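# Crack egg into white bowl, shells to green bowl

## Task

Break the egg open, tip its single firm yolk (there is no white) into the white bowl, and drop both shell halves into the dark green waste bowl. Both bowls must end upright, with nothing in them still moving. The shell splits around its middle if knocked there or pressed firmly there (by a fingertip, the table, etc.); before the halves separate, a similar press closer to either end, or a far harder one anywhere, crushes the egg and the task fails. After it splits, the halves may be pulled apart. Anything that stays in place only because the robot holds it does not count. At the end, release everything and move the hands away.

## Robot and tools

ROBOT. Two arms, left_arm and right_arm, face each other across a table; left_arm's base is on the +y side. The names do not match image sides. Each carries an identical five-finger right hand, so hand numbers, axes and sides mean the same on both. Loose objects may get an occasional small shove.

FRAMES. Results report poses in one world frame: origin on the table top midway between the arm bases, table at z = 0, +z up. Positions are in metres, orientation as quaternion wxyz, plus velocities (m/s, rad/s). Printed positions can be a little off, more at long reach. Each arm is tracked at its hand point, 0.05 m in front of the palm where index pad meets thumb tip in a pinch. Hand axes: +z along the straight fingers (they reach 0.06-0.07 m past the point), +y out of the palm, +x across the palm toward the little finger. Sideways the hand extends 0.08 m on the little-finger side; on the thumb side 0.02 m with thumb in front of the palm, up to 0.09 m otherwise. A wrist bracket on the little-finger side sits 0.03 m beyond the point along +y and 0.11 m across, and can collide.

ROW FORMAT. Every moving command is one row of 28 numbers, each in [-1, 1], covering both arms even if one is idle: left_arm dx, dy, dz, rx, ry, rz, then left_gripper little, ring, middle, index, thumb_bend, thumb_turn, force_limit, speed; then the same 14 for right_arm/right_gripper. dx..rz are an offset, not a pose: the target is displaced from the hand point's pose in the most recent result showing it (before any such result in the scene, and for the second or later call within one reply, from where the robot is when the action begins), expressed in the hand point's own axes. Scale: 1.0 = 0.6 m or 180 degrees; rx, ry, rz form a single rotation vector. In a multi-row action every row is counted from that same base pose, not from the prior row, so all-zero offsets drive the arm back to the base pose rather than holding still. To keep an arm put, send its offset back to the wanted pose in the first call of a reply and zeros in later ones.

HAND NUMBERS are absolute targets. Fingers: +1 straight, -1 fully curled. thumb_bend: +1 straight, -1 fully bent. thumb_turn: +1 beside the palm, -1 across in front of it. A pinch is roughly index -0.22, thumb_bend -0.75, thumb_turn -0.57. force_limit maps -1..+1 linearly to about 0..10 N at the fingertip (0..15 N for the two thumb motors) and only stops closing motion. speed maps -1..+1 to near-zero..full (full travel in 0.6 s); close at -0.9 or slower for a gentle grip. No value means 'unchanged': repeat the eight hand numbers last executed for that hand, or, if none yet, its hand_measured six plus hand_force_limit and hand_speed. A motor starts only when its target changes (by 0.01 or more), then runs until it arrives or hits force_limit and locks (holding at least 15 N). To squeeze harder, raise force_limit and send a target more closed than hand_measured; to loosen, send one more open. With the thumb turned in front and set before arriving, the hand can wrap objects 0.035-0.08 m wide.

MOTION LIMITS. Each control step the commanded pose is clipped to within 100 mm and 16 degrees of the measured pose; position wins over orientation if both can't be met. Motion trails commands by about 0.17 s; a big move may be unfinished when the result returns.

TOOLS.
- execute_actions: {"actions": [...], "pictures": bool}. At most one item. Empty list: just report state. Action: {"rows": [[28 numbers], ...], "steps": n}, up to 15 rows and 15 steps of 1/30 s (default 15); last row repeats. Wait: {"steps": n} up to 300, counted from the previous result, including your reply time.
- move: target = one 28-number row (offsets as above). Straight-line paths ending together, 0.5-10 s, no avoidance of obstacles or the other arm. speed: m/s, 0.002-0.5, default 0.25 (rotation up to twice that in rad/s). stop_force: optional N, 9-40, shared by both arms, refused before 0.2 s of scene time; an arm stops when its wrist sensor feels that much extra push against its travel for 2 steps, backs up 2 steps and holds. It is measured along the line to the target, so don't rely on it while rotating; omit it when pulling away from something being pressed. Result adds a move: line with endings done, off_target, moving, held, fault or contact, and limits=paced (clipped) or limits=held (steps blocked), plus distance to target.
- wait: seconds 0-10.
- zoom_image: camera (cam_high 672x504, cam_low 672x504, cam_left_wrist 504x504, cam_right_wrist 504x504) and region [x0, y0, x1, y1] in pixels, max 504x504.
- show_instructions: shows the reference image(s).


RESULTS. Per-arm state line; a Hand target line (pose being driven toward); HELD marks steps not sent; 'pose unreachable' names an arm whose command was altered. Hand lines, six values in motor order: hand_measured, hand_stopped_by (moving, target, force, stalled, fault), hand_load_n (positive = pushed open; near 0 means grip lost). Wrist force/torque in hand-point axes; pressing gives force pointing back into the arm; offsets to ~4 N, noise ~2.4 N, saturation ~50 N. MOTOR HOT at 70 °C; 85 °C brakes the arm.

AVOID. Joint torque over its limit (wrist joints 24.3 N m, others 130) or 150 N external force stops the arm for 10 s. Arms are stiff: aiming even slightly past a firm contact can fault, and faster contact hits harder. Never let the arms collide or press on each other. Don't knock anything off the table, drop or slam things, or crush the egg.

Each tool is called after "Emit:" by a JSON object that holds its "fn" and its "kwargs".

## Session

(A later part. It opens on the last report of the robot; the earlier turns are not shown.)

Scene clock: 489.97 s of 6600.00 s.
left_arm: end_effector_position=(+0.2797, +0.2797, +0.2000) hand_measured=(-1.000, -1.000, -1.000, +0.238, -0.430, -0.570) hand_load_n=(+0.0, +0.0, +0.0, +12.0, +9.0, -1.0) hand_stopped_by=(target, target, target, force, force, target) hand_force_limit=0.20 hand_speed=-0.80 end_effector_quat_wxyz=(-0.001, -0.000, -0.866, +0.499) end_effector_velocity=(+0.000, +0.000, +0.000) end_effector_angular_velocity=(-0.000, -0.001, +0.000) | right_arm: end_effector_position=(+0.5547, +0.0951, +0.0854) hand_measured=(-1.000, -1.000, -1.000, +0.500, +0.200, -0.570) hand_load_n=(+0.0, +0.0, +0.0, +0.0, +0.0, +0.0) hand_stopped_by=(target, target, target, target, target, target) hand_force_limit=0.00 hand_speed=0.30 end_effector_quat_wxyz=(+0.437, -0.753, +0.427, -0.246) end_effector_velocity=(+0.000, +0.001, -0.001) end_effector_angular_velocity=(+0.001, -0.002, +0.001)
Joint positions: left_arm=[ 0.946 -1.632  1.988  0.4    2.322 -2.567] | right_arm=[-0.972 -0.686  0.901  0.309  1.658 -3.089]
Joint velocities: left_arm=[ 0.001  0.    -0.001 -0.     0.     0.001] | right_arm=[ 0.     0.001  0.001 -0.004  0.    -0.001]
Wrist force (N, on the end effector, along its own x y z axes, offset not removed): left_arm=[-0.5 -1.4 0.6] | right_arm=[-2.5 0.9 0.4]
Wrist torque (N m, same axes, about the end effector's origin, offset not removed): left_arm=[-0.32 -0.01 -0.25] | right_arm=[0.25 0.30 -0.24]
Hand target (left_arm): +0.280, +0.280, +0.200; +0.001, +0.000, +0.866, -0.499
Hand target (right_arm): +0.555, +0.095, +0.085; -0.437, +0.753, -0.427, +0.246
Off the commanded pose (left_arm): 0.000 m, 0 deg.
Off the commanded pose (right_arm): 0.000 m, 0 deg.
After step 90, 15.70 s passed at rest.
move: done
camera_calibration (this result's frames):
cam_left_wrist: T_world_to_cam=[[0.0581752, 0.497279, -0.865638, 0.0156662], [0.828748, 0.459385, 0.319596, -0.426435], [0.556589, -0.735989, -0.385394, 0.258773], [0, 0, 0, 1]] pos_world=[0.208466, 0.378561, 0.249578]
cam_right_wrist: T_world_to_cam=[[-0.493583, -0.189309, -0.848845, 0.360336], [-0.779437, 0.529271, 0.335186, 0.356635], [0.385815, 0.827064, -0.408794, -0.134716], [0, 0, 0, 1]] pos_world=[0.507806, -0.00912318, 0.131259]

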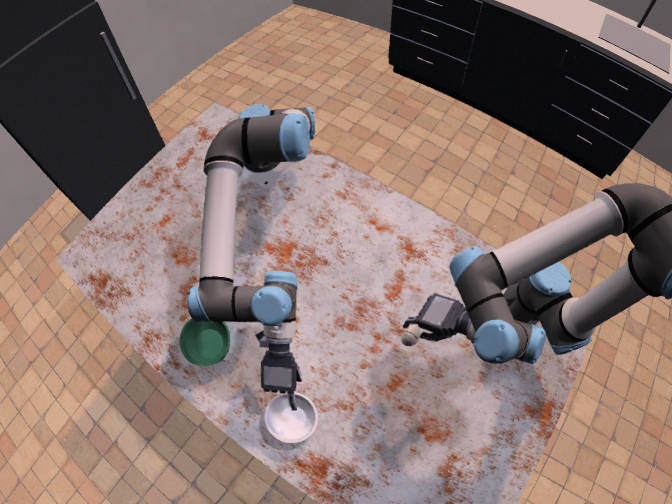

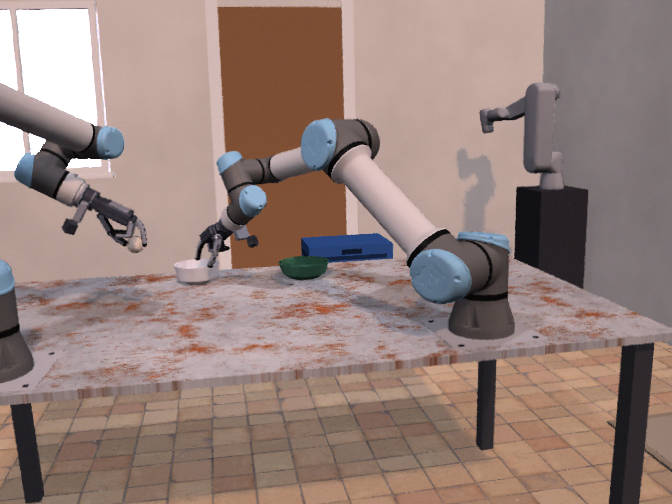

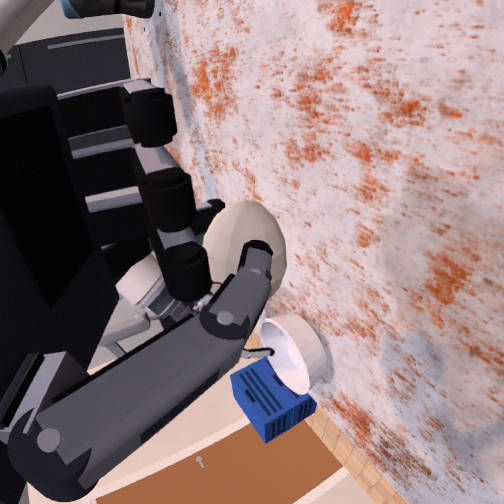

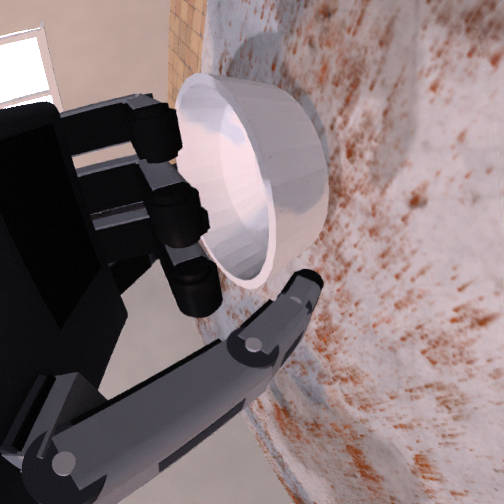

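Emit:
{"fn": "execute_actions", "kwargs": {"actions": []}}

Scene clock: 533.17 s of 6600.00 s.
left_arm: end_effector_position=(+0.2797, +0.2797, +0.2000) hand_measured=(-1.000, -1.000, -1.000, +0.238, -0.430, -0.570) hand_load_n=(+0.0, +0.0, +0.0, +12.0, +9.0, -1.0) hand_stopped_by=(target, target, target, force, force, target) hand_force_limit=0.20 hand_speed=-0.80 end_effector_quat_wxyz=(-0.001, -0.000, -0.866, +0.499) end_effector_velocity=(-0.001, -0.000, -0.000) end_effector_angular_velocity=(+0.001, +0.001, -0.002) | right_arm: end_effector_position=(+0.5547, +0.0951, +0.0853) hand_measured=(-1.000, -1.000, -1.000, +0.500, +0.200, -0.570) hand_load_n=(+0.0, +0.0, +0.0, +0.0, +0.0, +0.0) hand_stopped_by=(target, target, target, target, target, target) hand_force_limit=0.00 hand_speed=0.30 end_effector_quat_wxyz=(+0.437, -0.753, +0.427, -0.246) end_effector_velocity=(-0.000, +0.000, +0.001) end_effector_angular_velocity=(+0.001, -0.000, -0.000)
Joint positions: left_arm=[ 0.946 -1.632  1.988  0.4    2.322 -2.567] | right_arm=[-0.972 -0.686  0.901  0.309  1.658 -3.089]
Joint velocities: left_arm=[-0.002 -0.     0.001  0.001  0.     0.   ] | right_arm=[ 0.    -0.001 -0.001  0.001 -0.     0.001]
Wrist force (N, on the end effector, along its own x y z axes, offset not removed): left_arm=[-1.8 2.5 2.7] | right_arm=[-1.9 1.0 -0.9]
Wrist torque (N m, same axes, about the end effector's origin, offset not removed): left_arm=[0.24 0.03 -0.18] | right_arm=[0.36 0.25 -0.22]
Hand target (left_arm): +0.280, +0.280, +0.200; +0.001, +0.000, +0.866, -0.499
Hand target (right_arm): +0.555, +0.095, +0.085; -0.437, +0.753, -0.427, +0.246
Off the commanded pose (left_arm): 0.000 m, 0 deg.
Off the commanded pose (right_arm): 0.000 m, 0 deg.
Steps of this call (steps 1 to 90: nothing new was sent; then 40.20 s passed at rest). Readings (end_effector_position | what the end effector reports):
1: left_arm (+0.2797, +0.2797, +0.2000) | right_arm (+0.5547, +0.0951, +0.0853) | left_arm hand_measured=(-1.000, -1.000, -1.000, +0.238, -0.430, -0.570) hand_load_n=(+0.0, +0.0, +0.0, +12.0, +9.0, -1.0) hand_stopped_by=(target, target, target, force, force, target) hand_force_limit=0.20 hand_speed=-0.80 | right_arm hand_measured=(-1.000, -1.000, -1.000, +0.500, +0.200, -0.570) hand_load_n=(+0.0, +0.0, +0.0, +0.0, +0.0, +0.0) hand_stopped_by=(target, target, target, target, target, target) hand_force_limit=0.00 hand_speed=0.30
2: left_arm (+0.2797, +0.2797, +0.2000) | right_arm (+0.5547, +0.0951, +0.0853) | left_arm hand_measured=(-1.000, -1.000, -1.000, +0.238, -0.430, -0.570) hand_load_n=(+0.0, +0.0, +0.0, +12.0, +9.0, -1.0) hand_stopped_by=(target, target, target, force, force, target) hand_force_limit=0.20 hand_speed=-0.80 | right_arm hand_measured=(-1.000, -1.000, -1.000, +0.500, +0.200, -0.570) hand_load_n=(+0.0, +0.0, +0.0, +0.0, +0.0, +0.0) hand_stopped_by=(target, target, target, target, target, target) hand_force_limit=0.00 hand_speed=0.30
4: left_arm (+0.2797, +0.2797, +0.2000) | right_arm (+0.5547, +0.0951, +0.0853) | left_arm hand_measured=(-1.000, -1.000, -1.000, +0.238, -0.430, -0.570) hand_load_n=(+0.0, +0.0, +0.0, +12.0, +9.0, -1.0) hand_stopped_by=(target, target, target, force, force, target) hand_force_limit=0.20 hand_speed=-0.80 | right_arm hand_measured=(-1.000, -1.000, -1.000, +0.500, +0.200, -0.570) hand_load_n=(+0.0, +0.0, +0.0, +0.0, +0.0, +0.0) hand_stopped_by=(target, target, target, target, target, target) hand_force_limit=0.00 hand_speed=0.30
8: left_arm (+0.2797, +0.2797, +0.2000) | right_arm (+0.5547, +0.0951, +0.0853) | left_arm hand_measured=(-1.000, -1.000, -1.000, +0.238, -0.430, -0.570) hand_load_n=(+0.0, +0.0, +0.0, +12.0, +9.0, -1.0) hand_stopped_by=(target, target, target, force, force, target) hand_force_limit=0.20 hand_speed=-0.80 | right_arm hand_measured=(-1.000, -1.000, -1.000, +0.500, +0.200, -0.570) hand_load_n=(+0.0, +0.0, +0.0, +0.0, +0.0, +0.0) hand_stopped_by=(target, target, target, target, target, target) hand_force_limit=0.00 hand_speed=0.30
90: the state above
camera_calibration (this result's frames):
cam_left_wrist: T_world_to_cam=[[0.0581748, 0.497279, -0.865638, 0.0156663], [0.828749, 0.459384, 0.319596, -0.426435], [0.556589, -0.735989, -0.385395, 0.258773], [0, 0, 0, 1]] pos_world=[0.208466, 0.378561, 0.249578]
cam_right_wrist: T_world_to_cam=[[-0.493579, -0.189307, -0.848848, 0.360245], [-0.77944, 0.529268, 0.335185, 0.356655], [0.385815, 0.827066, -0.408789, -0.13477], [0, 0, 0, 1]] pos_world=[0.507797, -0.00910528, 0.131155]

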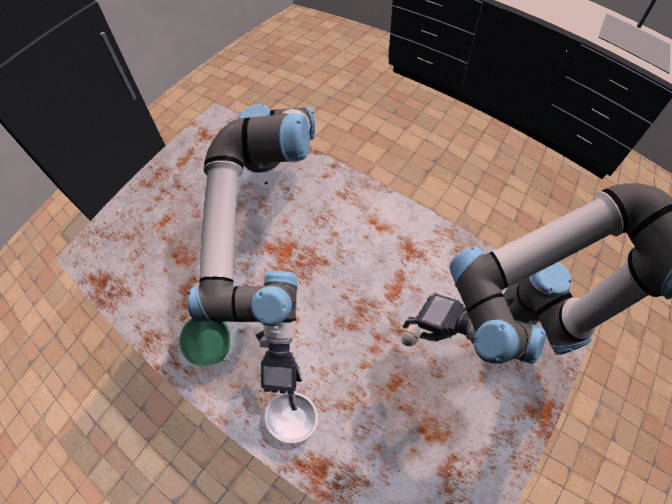

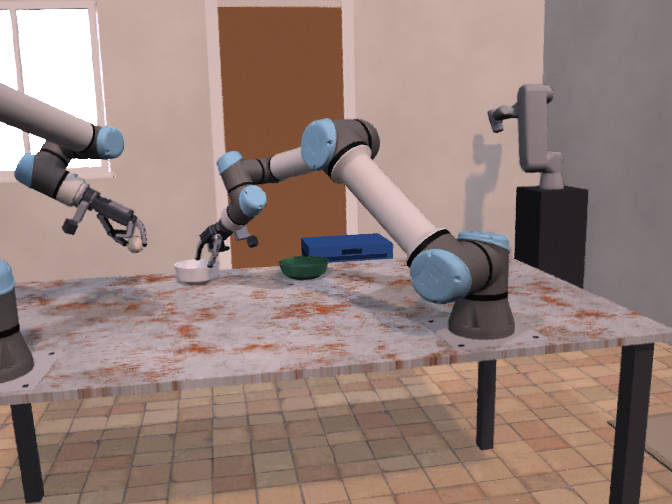

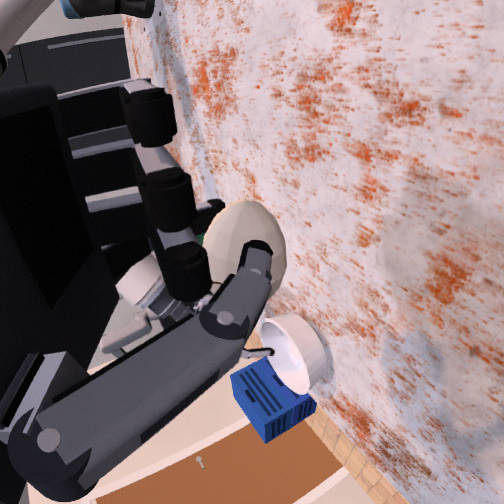

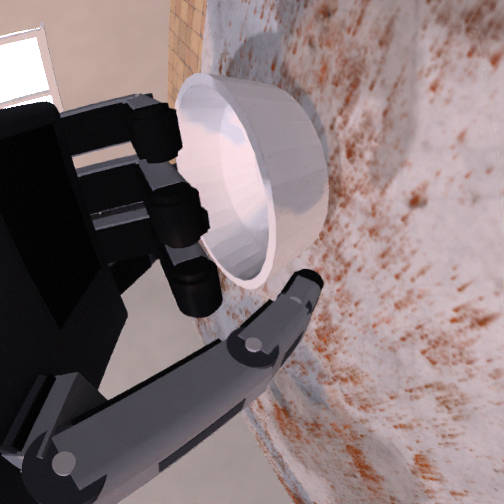

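Emit:
{"fn": "move", "kwargs": {"target": [0,0,0,0,0,0,-1,-1,-1,-0.1,-0.75,-0.57,0.2,-0.8, 0.0067,0.0261,0.0382,0,0,0,-1,-1,-1,0.5,0.2,-0.57,0.0,0.3], "speed": 0.04, "stop_force": 9}}

Emit:
{"fn": "zoom_image", "kwargs": {"camera": "cam_low", "region": [150,200,270,300]}}

Emit:
{"fn": "zoom_image", "kwargs": {"camera": "cam_high", "region": [230,340,350,460]}}

Scene clock: 548.27 s of 6600.00 s.
left_arm: end_effector_position=(+0.2797, +0.2797, +0.2000) hand_measured=(-1.000, -1.000, -1.000, +0.238, -0.430, -0.570) hand_load_n=(+0.0, +0.0, +0.0, +12.0, +9.0, -1.0) hand_stopped_by=(target, target, target, force, force, target) hand_force_limit=0.20 hand_speed=-0.80 end_effector_quat_wxyz=(-0.001, -0.000, -0.866, +0.499) end_effector_velocity=(+0.000, -0.000, +0.000) end_effector_angular_velocity=(-0.001, -0.000, +0.000) | right_arm: end_effector_position=(+0.5671, +0.0979, +0.0604) hand_measured=(-1.000, -1.000, -1.000, +0.500, +0.200, -0.570) hand_load_n=(+0.0, +0.0, +0.0, +0.0, +0.0, +0.0) hand_stopped_by=(target, target, target, target, target, target) hand_force_limit=0.00 hand_speed=0.30 end_effector_quat_wxyz=(+0.437, -0.753, +0.427, -0.246) end_effector_velocity=(+0.000, -0.000, -0.003) end_effector_angular_velocity=(-0.002, +0.002, +0.000)
Joint positions: left_arm=[ 0.946 -1.632  1.988  0.4    2.322 -2.567] | right_arm=[-0.98  -0.638  0.875  0.286  1.651 -3.093]
Joint velocities: left_arm=[-0.    -0.    -0.    -0.002  0.    -0.002] | right_arm=[-0.     0.004 -0.002 -0.    -0.    -0.001]
Wrist force (N, on the end effector, along its own x y z axes, offset not removed): left_arm=[0.0 -0.9 0.8] | right_arm=[-2.6 -0.2 0.3]
Wrist torque (N m, same axes, about the end effector's origin, offset not removed): left_arm=[-0.15 -0.16 -0.02] | right_arm=[0.05 0.30 -0.28]
Hand target (left_arm): +0.280, +0.280, +0.200; +0.001, +0.000, +0.866, -0.499
Hand target (right_arm): +0.567, +0.098, +0.060; -0.437, +0.753, -0.427, +0.246
Off the commanded pose (left_arm): 0.000 m, 0 deg.
Off the commanded pose (right_arm): 0.000 m, 0 deg.
After step 90, 11.07 s passed at rest.
move: done
camera_calibration (this result's frames):
cam_left_wrist: T_world_to_cam=[[0.0581749, 0.497279, -0.865638, 0.0156662], [0.828749, 0.459385, 0.319596, -0.426435], [0.556589, -0.735989, -0.385395, 0.258773], [0, 0, 0, 1]] pos_world=[0.208466, 0.378561, 0.249578]
cam_right_wrist: T_world_to_cam=[[-0.49357, -0.189299, -0.848855, 0.345766], [-0.779444, 0.529263, 0.335183, 0.373131], [0.385817, 0.827071, -0.408776, -0.152041], [0, 0, 0, 1]] pos_world=[0.520154, -0.00628235, 0.106287]

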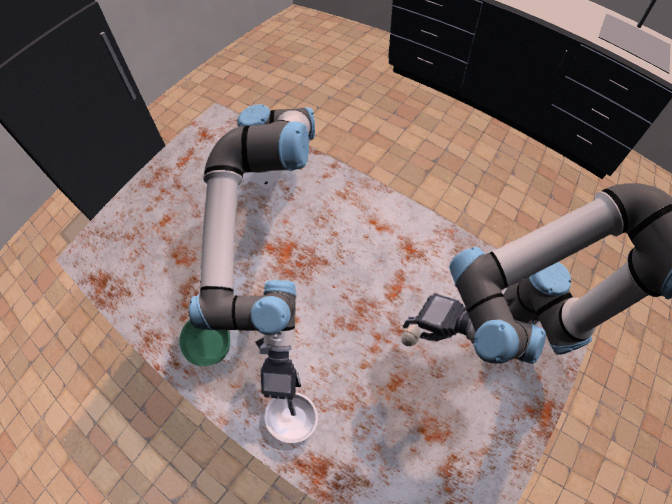

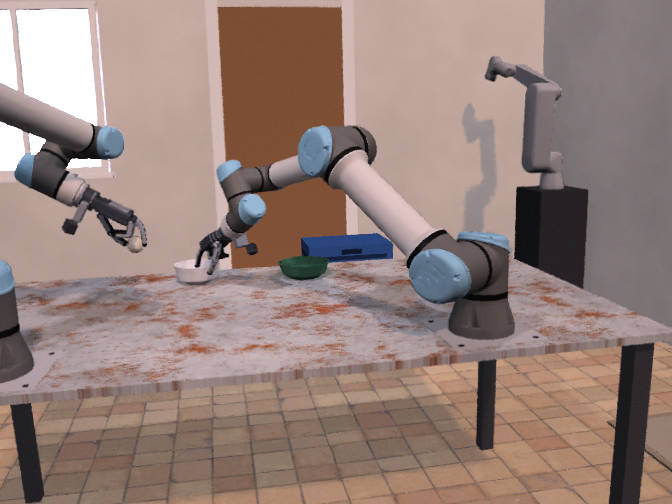

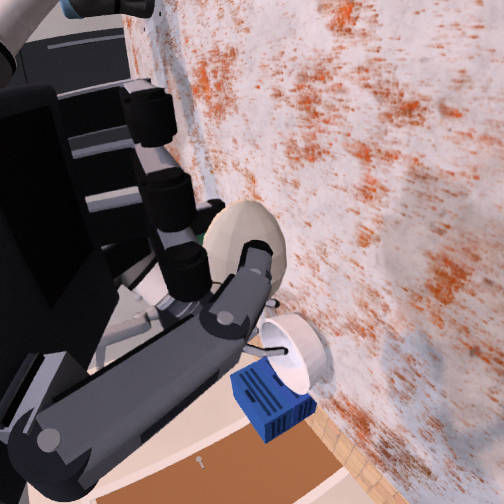

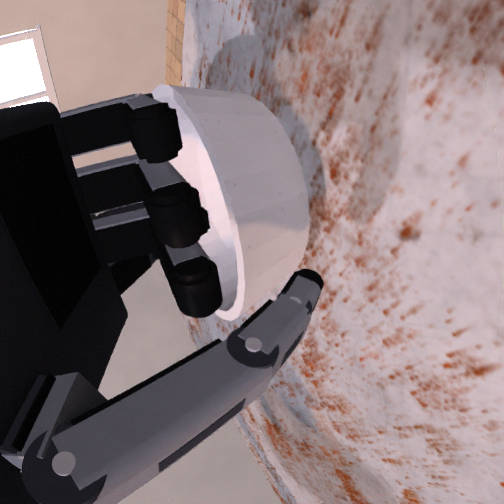

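Region (150, 200, 270, 300) of cam_low's 672x504 image, scaled by 4.200, with more detail than that image has.

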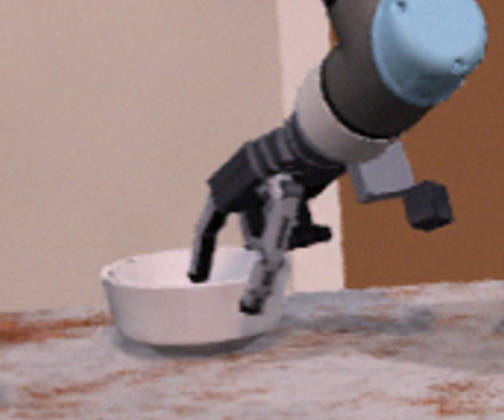

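Region (230, 340, 350, 460) of cam_high's 672x504 image, scaled by 4.200, with more detail than that image has.

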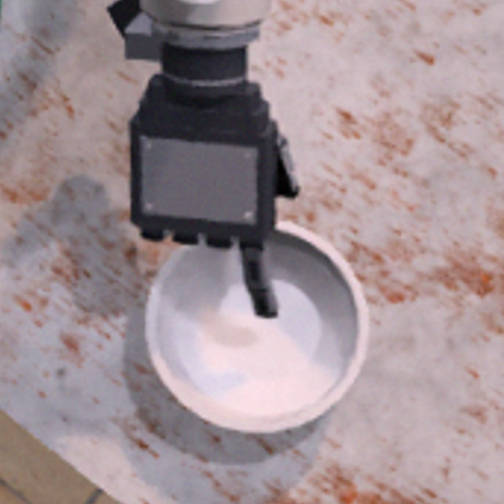

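Emit:
{"fn": "move", "kwargs": {"target": [0,0,0,0,0,0,-1,-1,-1,-0.1,-0.75,-0.57,0.2,-0.8, 0,0.0231,0.0133,0,0,0,-1,-1,-1,0.35,0.2,-0.57,0.0,0.3], "speed": 0.03, "stop_force": 9}}

Emit:
{"fn": "zoom_image", "kwargs": {"camera": "cam_low", "region": [150,200,270,300]}}

Emit:
{"fn": "zoom_image", "kwargs": {"camera": "cam_high", "region": [230,340,350,460]}}

Scene clock: 573.90 s of 6600.00 s.
left_arm: end_effector_position=(+0.2797, +0.2797, +0.2000) hand_measured=(-1.000, -1.000, -1.000, +0.238, -0.430, -0.570) hand_load_n=(+0.0, +0.0, +0.0, +12.0, +9.0, -1.0) hand_stopped_by=(target, target, target, force, force, target) hand_force_limit=0.20 hand_speed=-0.80 end_effector_quat_wxyz=(-0.001, -0.000, -0.866, +0.499) end_effector_velocity=(+0.001, +0.000, +0.000) end_effector_angular_velocity=(-0.001, -0.002, +0.001) | right_arm: end_effector_position=(+0.5671, +0.0979, +0.0445) hand_measured=(-1.000, -1.000, -1.000, +0.350, +0.200, -0.570) hand_load_n=(+0.0, +0.0, +0.0, +0.0, +0.0, +0.0) hand_stopped_by=(target, target, target, target, target, target) hand_force_limit=0.00 hand_speed=0.30 end_effector_quat_wxyz=(+0.437, -0.753, +0.427, -0.246) end_effector_velocity=(+0.000, +0.000, -0.003) end_effector_angular_velocity=(-0.000, +0.001, -0.000)
Joint positions: left_arm=[ 0.946 -1.632  1.988  0.4    2.322 -2.567] | right_arm=[-0.98  -0.626  0.894  0.255  1.651 -3.093]
Joint velocities: left_arm=[ 0.002  0.    -0.001 -0.001 -0.     0.001] | right_arm=[-0.     0.003  0.002 -0.004  0.     0.   ]
Wrist force (N, on the end effector, along its own x y z axes, offset not removed): left_arm=[0.2 -0.1 -0.2] | right_arm=[-2.3 0.8 0.2]
Wrist torque (N m, same axes, about the end effector's origin, offset not removed): left_arm=[0.00 -0.23 -0.05] | right_arm=[0.26 0.31 -0.20]
Hand target (left_arm): +0.280, +0.280, +0.200; +0.001, +0.000, +0.866, -0.499
Hand target (right_arm): +0.567, +0.098, +0.044; -0.437, +0.753, -0.427, +0.246
Off the commanded pose (left_arm): 0.000 m, 0 deg.
Off the commanded pose (right_arm): 0.000 m, 0 deg.
After step 90, 21.80 s passed at rest.
move: done
camera_calibration (this result's frames):
cam_left_wrist: T_world_to_cam=[[0.058175, 0.497279, -0.865638, 0.0156662], [0.828749, 0.459384, 0.319596, -0.426435], [0.556589, -0.735989, -0.385395, 0.258773], [0, 0, 0, 1]] pos_world=[0.208466, 0.378561, 0.249578]
cam_right_wrist: T_world_to_cam=[[-0.493582, -0.189306, -0.848846, 0.332338], [-0.779439, 0.529268, 0.335188, 0.378469], [0.385814, 0.827066, -0.40879, -0.158533], [0, 0, 0, 1]] pos_world=[0.520194, -0.0062805, 0.0904394]

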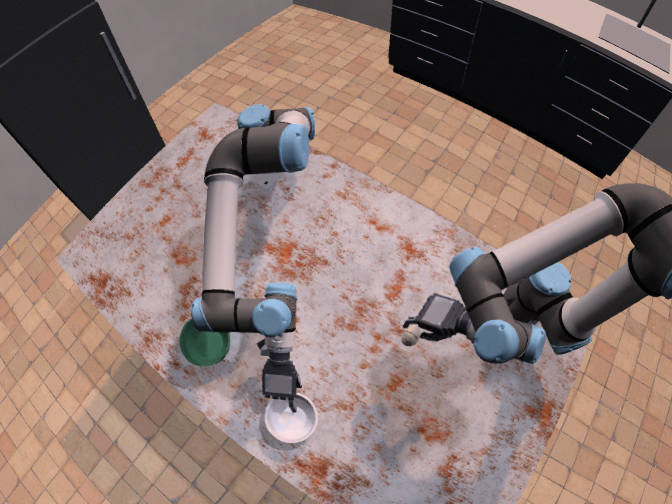

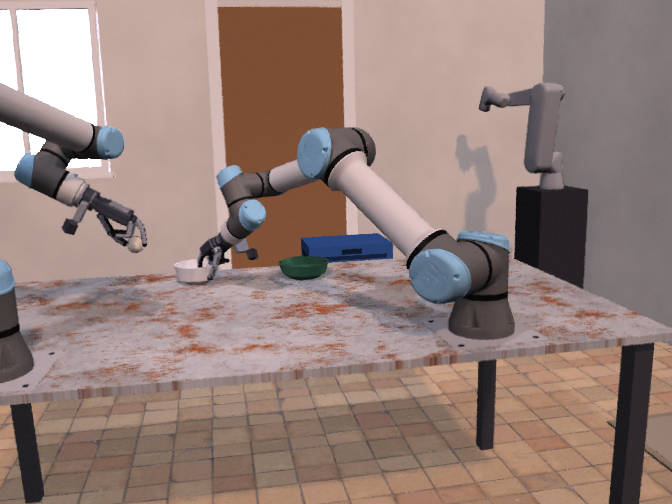

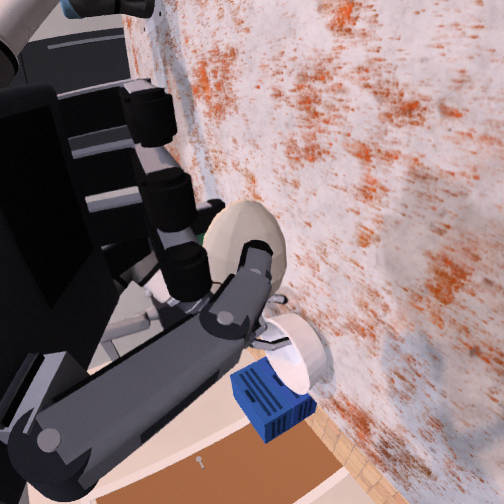

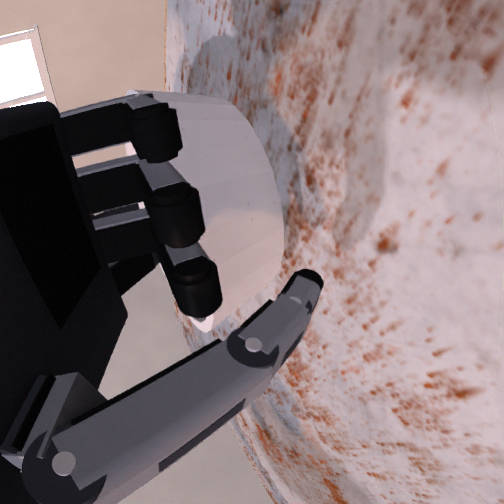

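Region (150, 200, 270, 300) of cam_low's 672x504 image, scaled by 4.200, with more detail than that image has.

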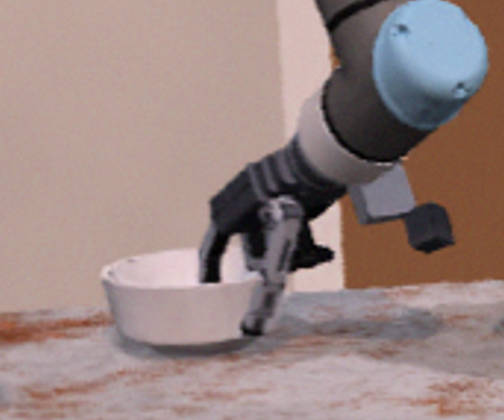

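Region (230, 340, 350, 460) of cam_high's 672x504 image, scaled by 4.200, with more detail than that image has.

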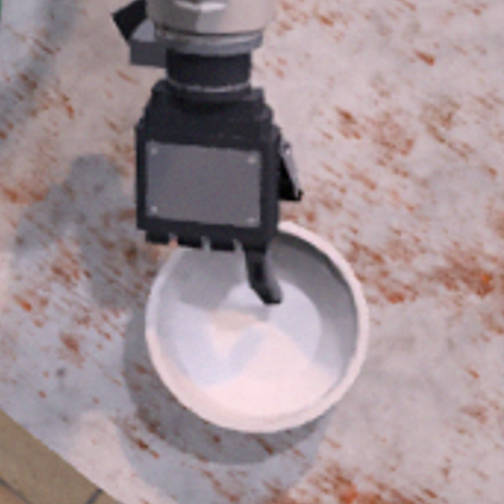

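Emit:
{"fn": "move", "kwargs": {"target": [0,0,0,0,0,0,-1,-1,-1,-0.1,-0.75,-0.57,0.2,-0.8, 0,0.0583,-0.101,0,0,0,-1,-1,-1,0.35,0.2,-0.57,0.0,0.3], "speed": 0.03}}

Emit:
{"fn": "zoom_image", "kwargs": {"camera": "cam_low", "region": [160,200,300,310]}}

Emit:
{"fn": "zoom_image", "kwargs": {"camera": "cam_high", "region": [230,320,370,460]}}

Scene clock: 580.63 s of 6600.00 s.
left_arm: end_effector_position=(+0.2797, +0.2797, +0.2000) hand_measured=(-1.000, -1.000, -1.000, +0.238, -0.430, -0.570) hand_load_n=(+0.0, +0.0, +0.0, +12.0, +9.0, -1.0) hand_stopped_by=(target, target, target, force, force, target) hand_force_limit=0.20 hand_speed=-0.80 end_effector_quat_wxyz=(-0.001, -0.000, -0.866, +0.499) end_effector_velocity=(+0.000, +0.001, -0.000) end_effector_angular_velocity=(+0.001, +0.000, +0.002) | right_arm: end_effector_position=(+0.5072, +0.0618, +0.0443) hand_measured=(-1.000, -1.000, -1.000, +0.350, +0.200, -0.570) hand_load_n=(+0.0, +0.0, +0.0, +1.0, +0.0, +0.0) hand_stopped_by=(target, target, target, target, target, target) hand_force_limit=0.00 hand_speed=0.30 end_effector_quat_wxyz=(+0.436, -0.753, +0.427, -0.246) end_effector_velocity=(-0.000, -0.000, +0.000) end_effector_angular_velocity=(+0.001, -0.001, -0.000)
Joint positions: left_arm=[ 0.946 -1.632  1.988  0.4    2.322 -2.567] | right_arm=[-0.969 -0.799  1.219  0.104  1.661 -3.087]
Joint velocities: left_arm=[ 0.002 -0.     0.001  0.001 -0.     0.001] | right_arm=[-0.    -0.002  0.004 -0.004  0.     0.   ]
Wrist force (N, on the end effector, along its own x y z axes, offset not removed): left_arm=[-0.1 -0.9 -0.2] | right_arm=[-2.3 1.1 1.2]
Wrist torque (N m, same axes, about the end effector's origin, offset not removed): left_arm=[-0.04 -0.25 -0.19] | right_arm=[0.35 0.22 -0.19]
Hand target (left_arm): +0.280, +0.280, +0.200; +0.001, +0.000, +0.866, -0.499
Hand target (right_arm): +0.507, +0.062, +0.044; -0.437, +0.753, -0.427, +0.246
Off the commanded pose (left_arm): 0.000 m, 0 deg.
Off the commanded pose (right_arm): 0.000 m, 0 deg.
After step 90, 1.07 s passed at rest.
move: done
camera_calibration (this result's frames):
cam_left_wrist: T_world_to_cam=[[0.058175, 0.497279, -0.865638, 0.0156664], [0.828749, 0.459385, 0.319596, -0.426435], [0.556589, -0.735989, -0.385394, 0.258773], [0, 0, 0, 1]] pos_world=[0.208466, 0.378561, 0.249578]
cam_right_wrist: T_world_to_cam=[[-0.493604, -0.189328, -0.848828, 0.295739], [-0.779428, 0.52928, 0.335194, 0.350955], [0.385807, 0.827054, -0.408822, -0.105627], [0, 0, 0, 1]] pos_world=[0.460274, -0.0424025, 0.0902116]

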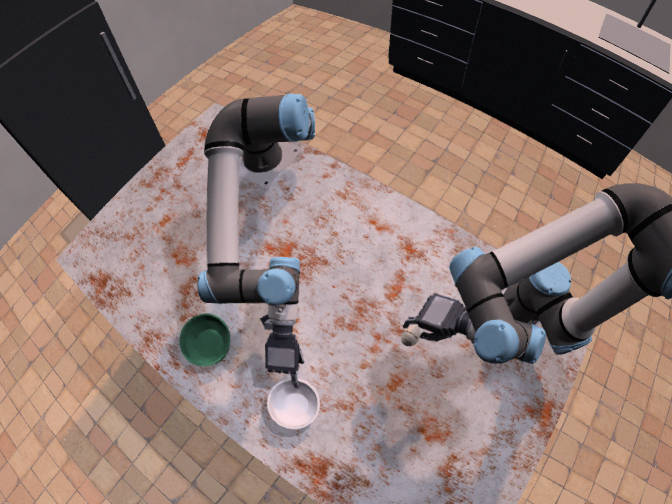

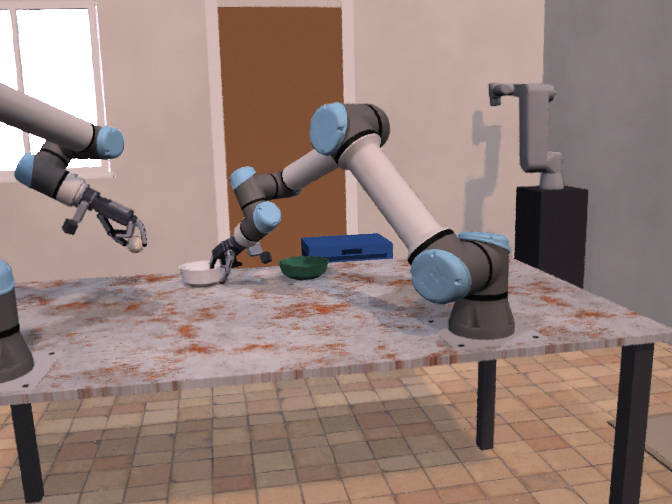

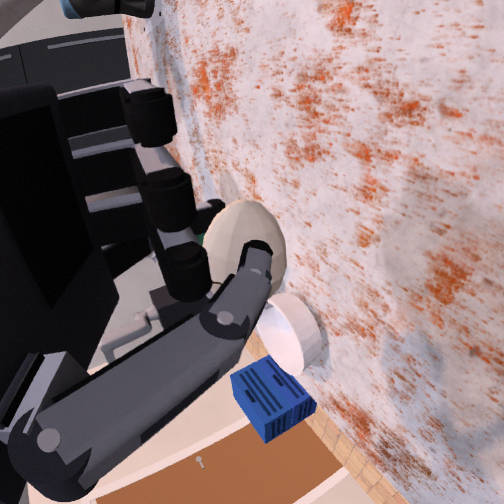

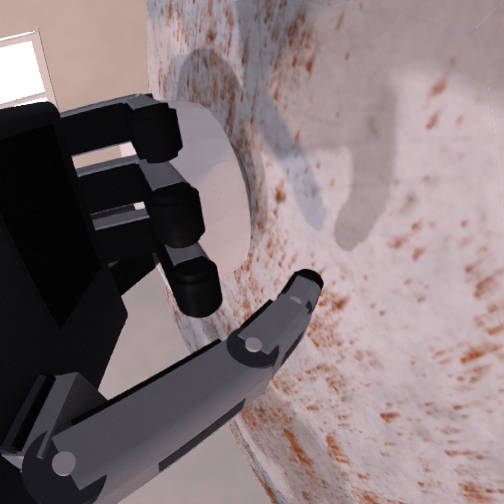

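Region (160, 200, 300, 310) of cam_low's 672x504 image, scaled by 3.600, with more detail than that image has; it fills the top 396 rows of this view, and the rest is white.

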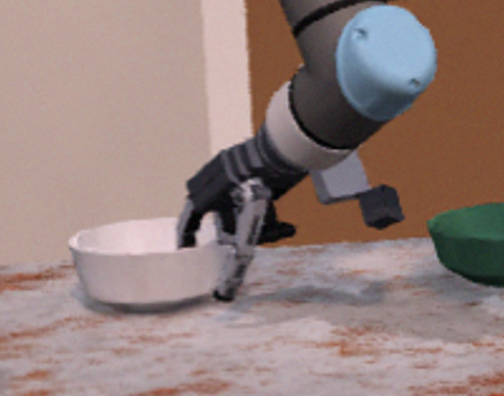

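Region (230, 320, 370, 460) of cam_high's 672x504 image, scaled by 3.600, with more detail than that image has.

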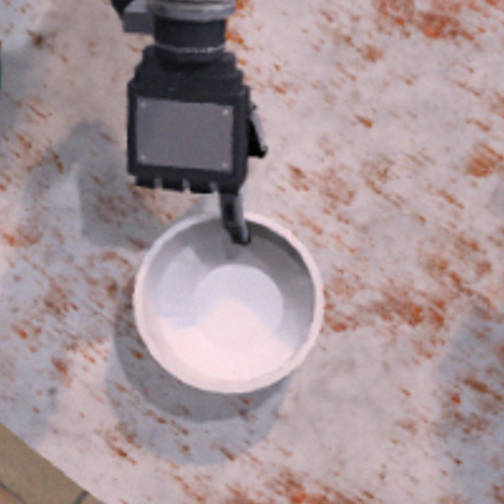

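Emit:
{"fn": "move", "kwargs": {"target": [0,0,0,0,0,0,-1,-1,-1,-0.1,-0.75,-0.57,0.2,-0.8, 0,0.0722,-0.125,0,0,0,-1,-1,-1,0.27,0.2,-0.57,0.0,0.0], "speed": 0.035}}

Emit:
{"fn": "zoom_image", "kwargs": {"camera": "cam_low", "region": [160,200,300,310]}}

Emit:
{"fn": "zoom_image", "kwargs": {"camera": "cam_high", "region": [230,290,370,430]}}

Scene clock: 608.77 s of 6600.00 s.
left_arm: end_effector_position=(+0.2797, +0.2797, +0.2000) hand_measured=(-1.000, -1.000, -1.000, +0.238, -0.430, -0.570) hand_load_n=(+0.0, +0.0, +0.0, +12.0, +9.0, -1.0) hand_stopped_by=(target, target, target, force, force, target) hand_force_limit=0.20 hand_speed=-0.80 end_effector_quat_wxyz=(-0.001, -0.000, -0.866, +0.499) end_effector_velocity=(+0.000, +0.000, -0.000) end_effector_angular_velocity=(-0.000, -0.000, +0.000) | right_arm: end_effector_position=(+0.4331, +0.0171, +0.0440) hand_measured=(-1.000, -1.000, -1.000, +0.270, +0.200, -0.570) hand_load_n=(+0.0, +0.0, +0.0, +1.0, +0.0, +0.0) hand_stopped_by=(target, target, target, target, target, target) hand_force_limit=0.00 hand_speed=0.00 end_effector_quat_wxyz=(+0.436, -0.753, +0.427, -0.246) end_effector_velocity=(-0.001, -0.001, +0.000) end_effector_angular_velocity=(-0.000, -0.001, +0.000)
Joint positions: left_arm=[ 0.946 -1.632  1.988  0.4    2.322 -2.567] | right_arm=[-0.952 -0.976  1.534 -0.033  1.676 -3.079]
Joint velocities: left_arm=[ 0.     0.     0.    -0.001  0.     0.   ] | right_arm=[ 0.    -0.003  0.005 -0.002  0.    -0.   ]
Wrist force (N, on the end effector, along its own x y z axes, offset not removed): left_arm=[0.8 0.0 1.3] | right_arm=[-2.5 0.2 1.8]
Wrist torque (N m, same axes, about the end effector's origin, offset not removed): left_arm=[-0.19 -0.40 -0.03] | right_arm=[0.15 0.30 -0.27]
Hand target (left_arm): +0.280, +0.280, +0.200; +0.001, +0.000, +0.866, -0.499
Hand target (right_arm): +0.433, +0.017, +0.044; -0.436, +0.753, -0.427, +0.246
Off the commanded pose (left_arm): 0.000 m, 0 deg.
Off the commanded pose (right_arm): 0.000 m, 0 deg.
After step 90, 22.33 s passed at rest.
move: done
camera_calibration (this result's frames):
cam_left_wrist: T_world_to_cam=[[0.0581748, 0.497279, -0.865638, 0.0156663], [0.828749, 0.459384, 0.319596, -0.426435], [0.556589, -0.735989, -0.385395, 0.258773], [0, 0, 0, 1]] pos_world=[0.208466, 0.378561, 0.249578]
cam_right_wrist: T_world_to_cam=[[-0.493618, -0.189344, -0.848817, 0.250425], [-0.779421, 0.52929, 0.335194, 0.316921], [0.385803, 0.827043, -0.408846, -0.0401736], [0, 0, 0, 1]] pos_world=[0.386128, -0.0871013, 0.08991]

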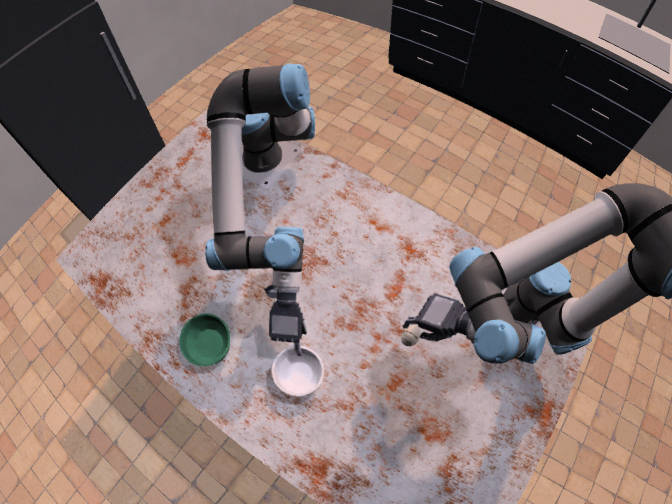

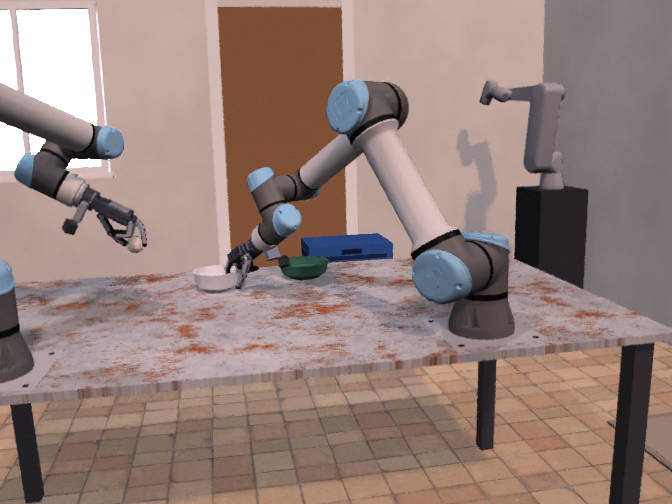

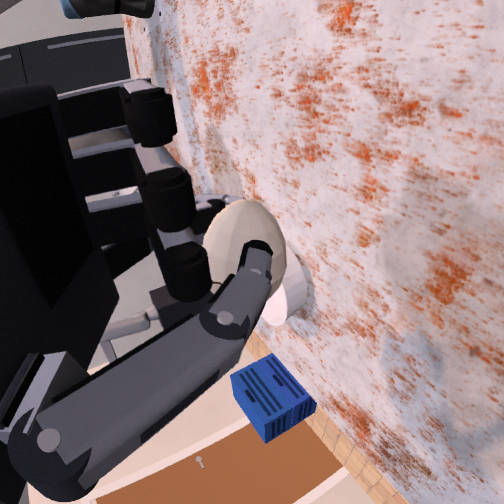

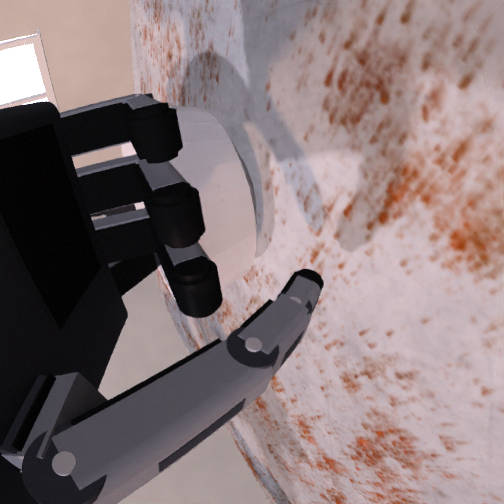

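Region (160, 200, 300, 310) of cam_low's 672x504 image, scaled by 3.600, with more detail than that image has; it fills the top 396 rows of this view, and the rest is white.

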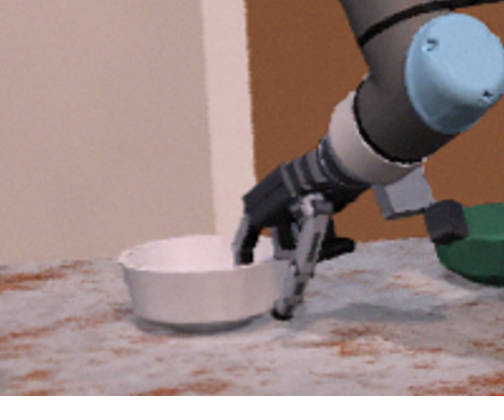

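Region (230, 290, 370, 430) of cam_high's 672x504 image, scaled by 3.600, with more detail than that image has.

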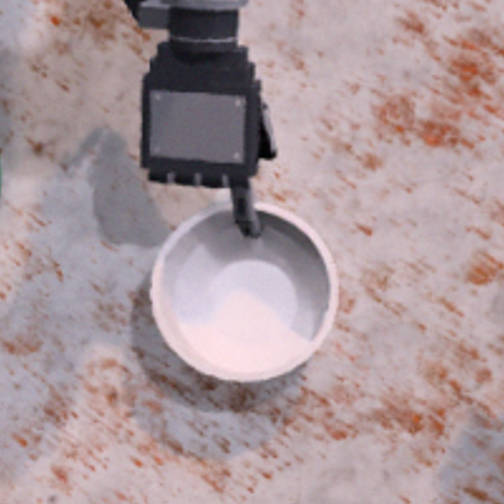

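Emit:
{"fn": "move", "kwargs": {"target": [0,0,0,0,0,0,-1,-1,-1,-0.1,-0.75,-0.57,0.2,-0.8, 0,0.0625,-0.108,0,0,0,-1,-1,-1,0.27,0.2,-0.57,0.0,0.0], "speed": 0.035}}

Scene clock: 618.77 s of 6600.00 s.
left_arm: end_effector_position=(+0.2797, +0.2797, +0.2000) hand_measured=(-1.000, -1.000, -1.000, +0.238, -0.430, -0.570) hand_load_n=(+0.0, +0.0, +0.0, +12.0, +9.0, -1.0) hand_stopped_by=(target, target, target, force, force, target) hand_force_limit=0.20 hand_speed=-0.80 end_effector_quat_wxyz=(-0.001, -0.000, -0.866, +0.499) end_effector_velocity=(-0.000, +0.001, -0.000) end_effector_angular_velocity=(+0.001, +0.001, +0.001) | right_arm: end_effector_position=(+0.3690, -0.0215, +0.0437) hand_measured=(-1.000, -1.000, -1.000, +0.270, +0.200, -0.570) hand_load_n=(+0.0, +0.0, +0.0, +1.5, +0.0, +0.0) hand_stopped_by=(target, target, target, target, target, target) hand_force_limit=0.00 hand_speed=0.00 end_effector_quat_wxyz=(+0.436, -0.753, +0.427, -0.246) end_effector_velocity=(-0.001, -0.001, +0.001) end_effector_angular_velocity=(+0.001, -0.001, -0.000)
Joint positions: left_arm=[ 0.946 -1.632  1.988  0.4    2.322 -2.567] | right_arm=[-0.931 -1.115  1.765 -0.124  1.693 -3.068]
Joint velocities: left_arm=[ 0.001 -0.     0.001  0.001 -0.     0.   ] | right_arm=[ 0.    -0.003  0.003 -0.001  0.001  0.   ]
Wrist force (N, on the end effector, along its own x y z axes, offset not removed): left_arm=[0.9 -0.4 0.7] | right_arm=[-3.1 1.1 1.9]
Wrist torque (N m, same axes, about the end effector's origin, offset not removed): left_arm=[-0.10 -0.35 -0.05] | right_arm=[0.47 0.33 -0.20]
Hand target (left_arm): +0.280, +0.280, +0.200; +0.001, +0.000, +0.866, -0.499
Hand target (right_arm): +0.369, -0.022, +0.044; -0.436, +0.753, -0.427, +0.246
Off the commanded pose (left_arm): 0.000 m, 0 deg.
Off the commanded pose (right_arm): 0.000 m, 0 deg.
After step 90, 4.53 s passed at rest.
move: done
camera_calibration (this result's frames):
cam_left_wrist: T_world_to_cam=[[0.058175, 0.497279, -0.865638, 0.0156662], [0.828749, 0.459385, 0.319596, -0.426435], [0.556589, -0.735989, -0.385395, 0.258773], [0, 0, 0, 1]] pos_world=[0.208466, 0.378561, 0.249578]
cam_right_wrist: T_world_to_cam=[[-0.49363, -0.189361, -0.848806, 0.211216], [-0.779416, 0.529298, 0.335194, 0.287541], [0.385799, 0.827034, -0.408868, 0.0163547], [0, 0, 0, 1]] pos_world=[0.322066, -0.125725, 0.0895863]

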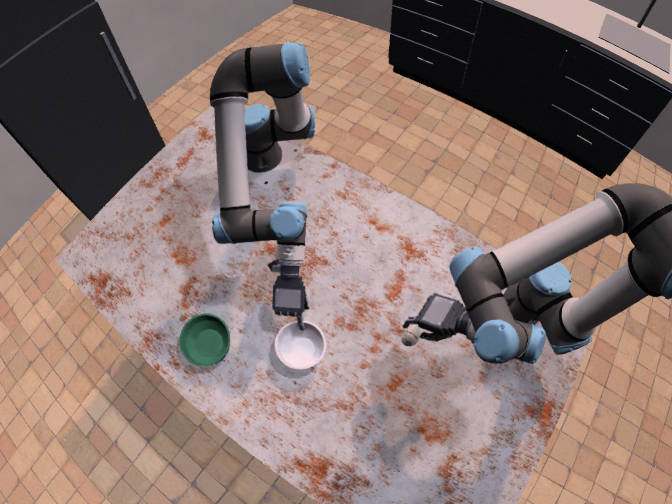

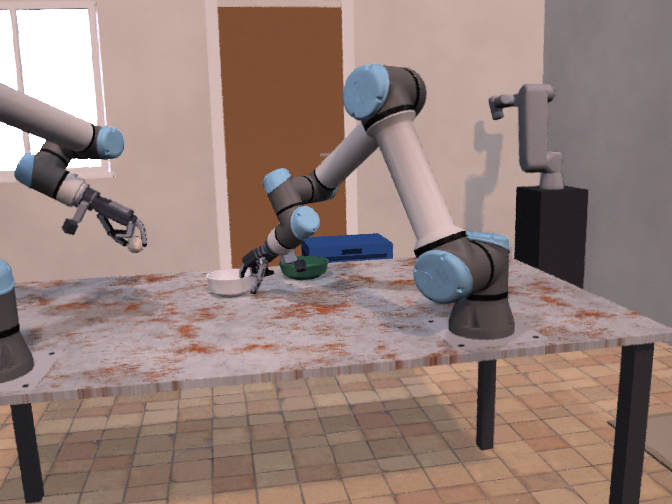

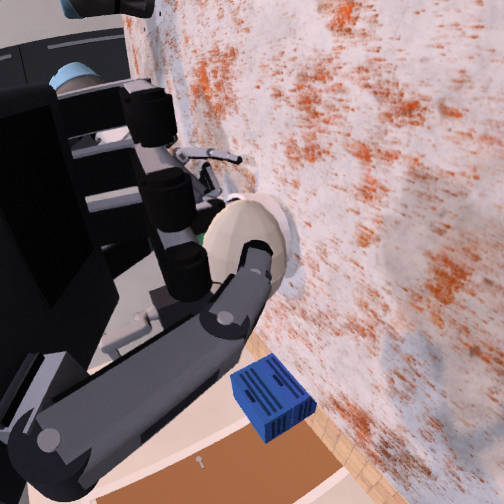

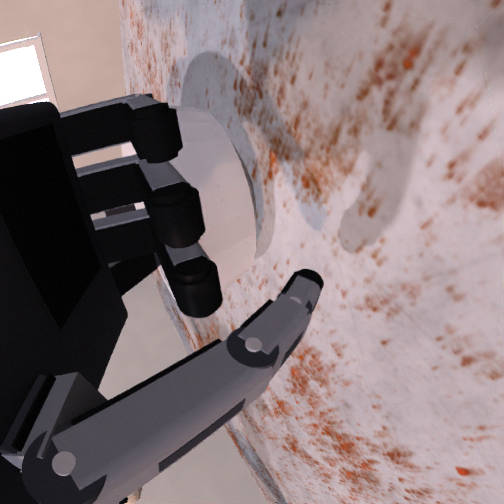

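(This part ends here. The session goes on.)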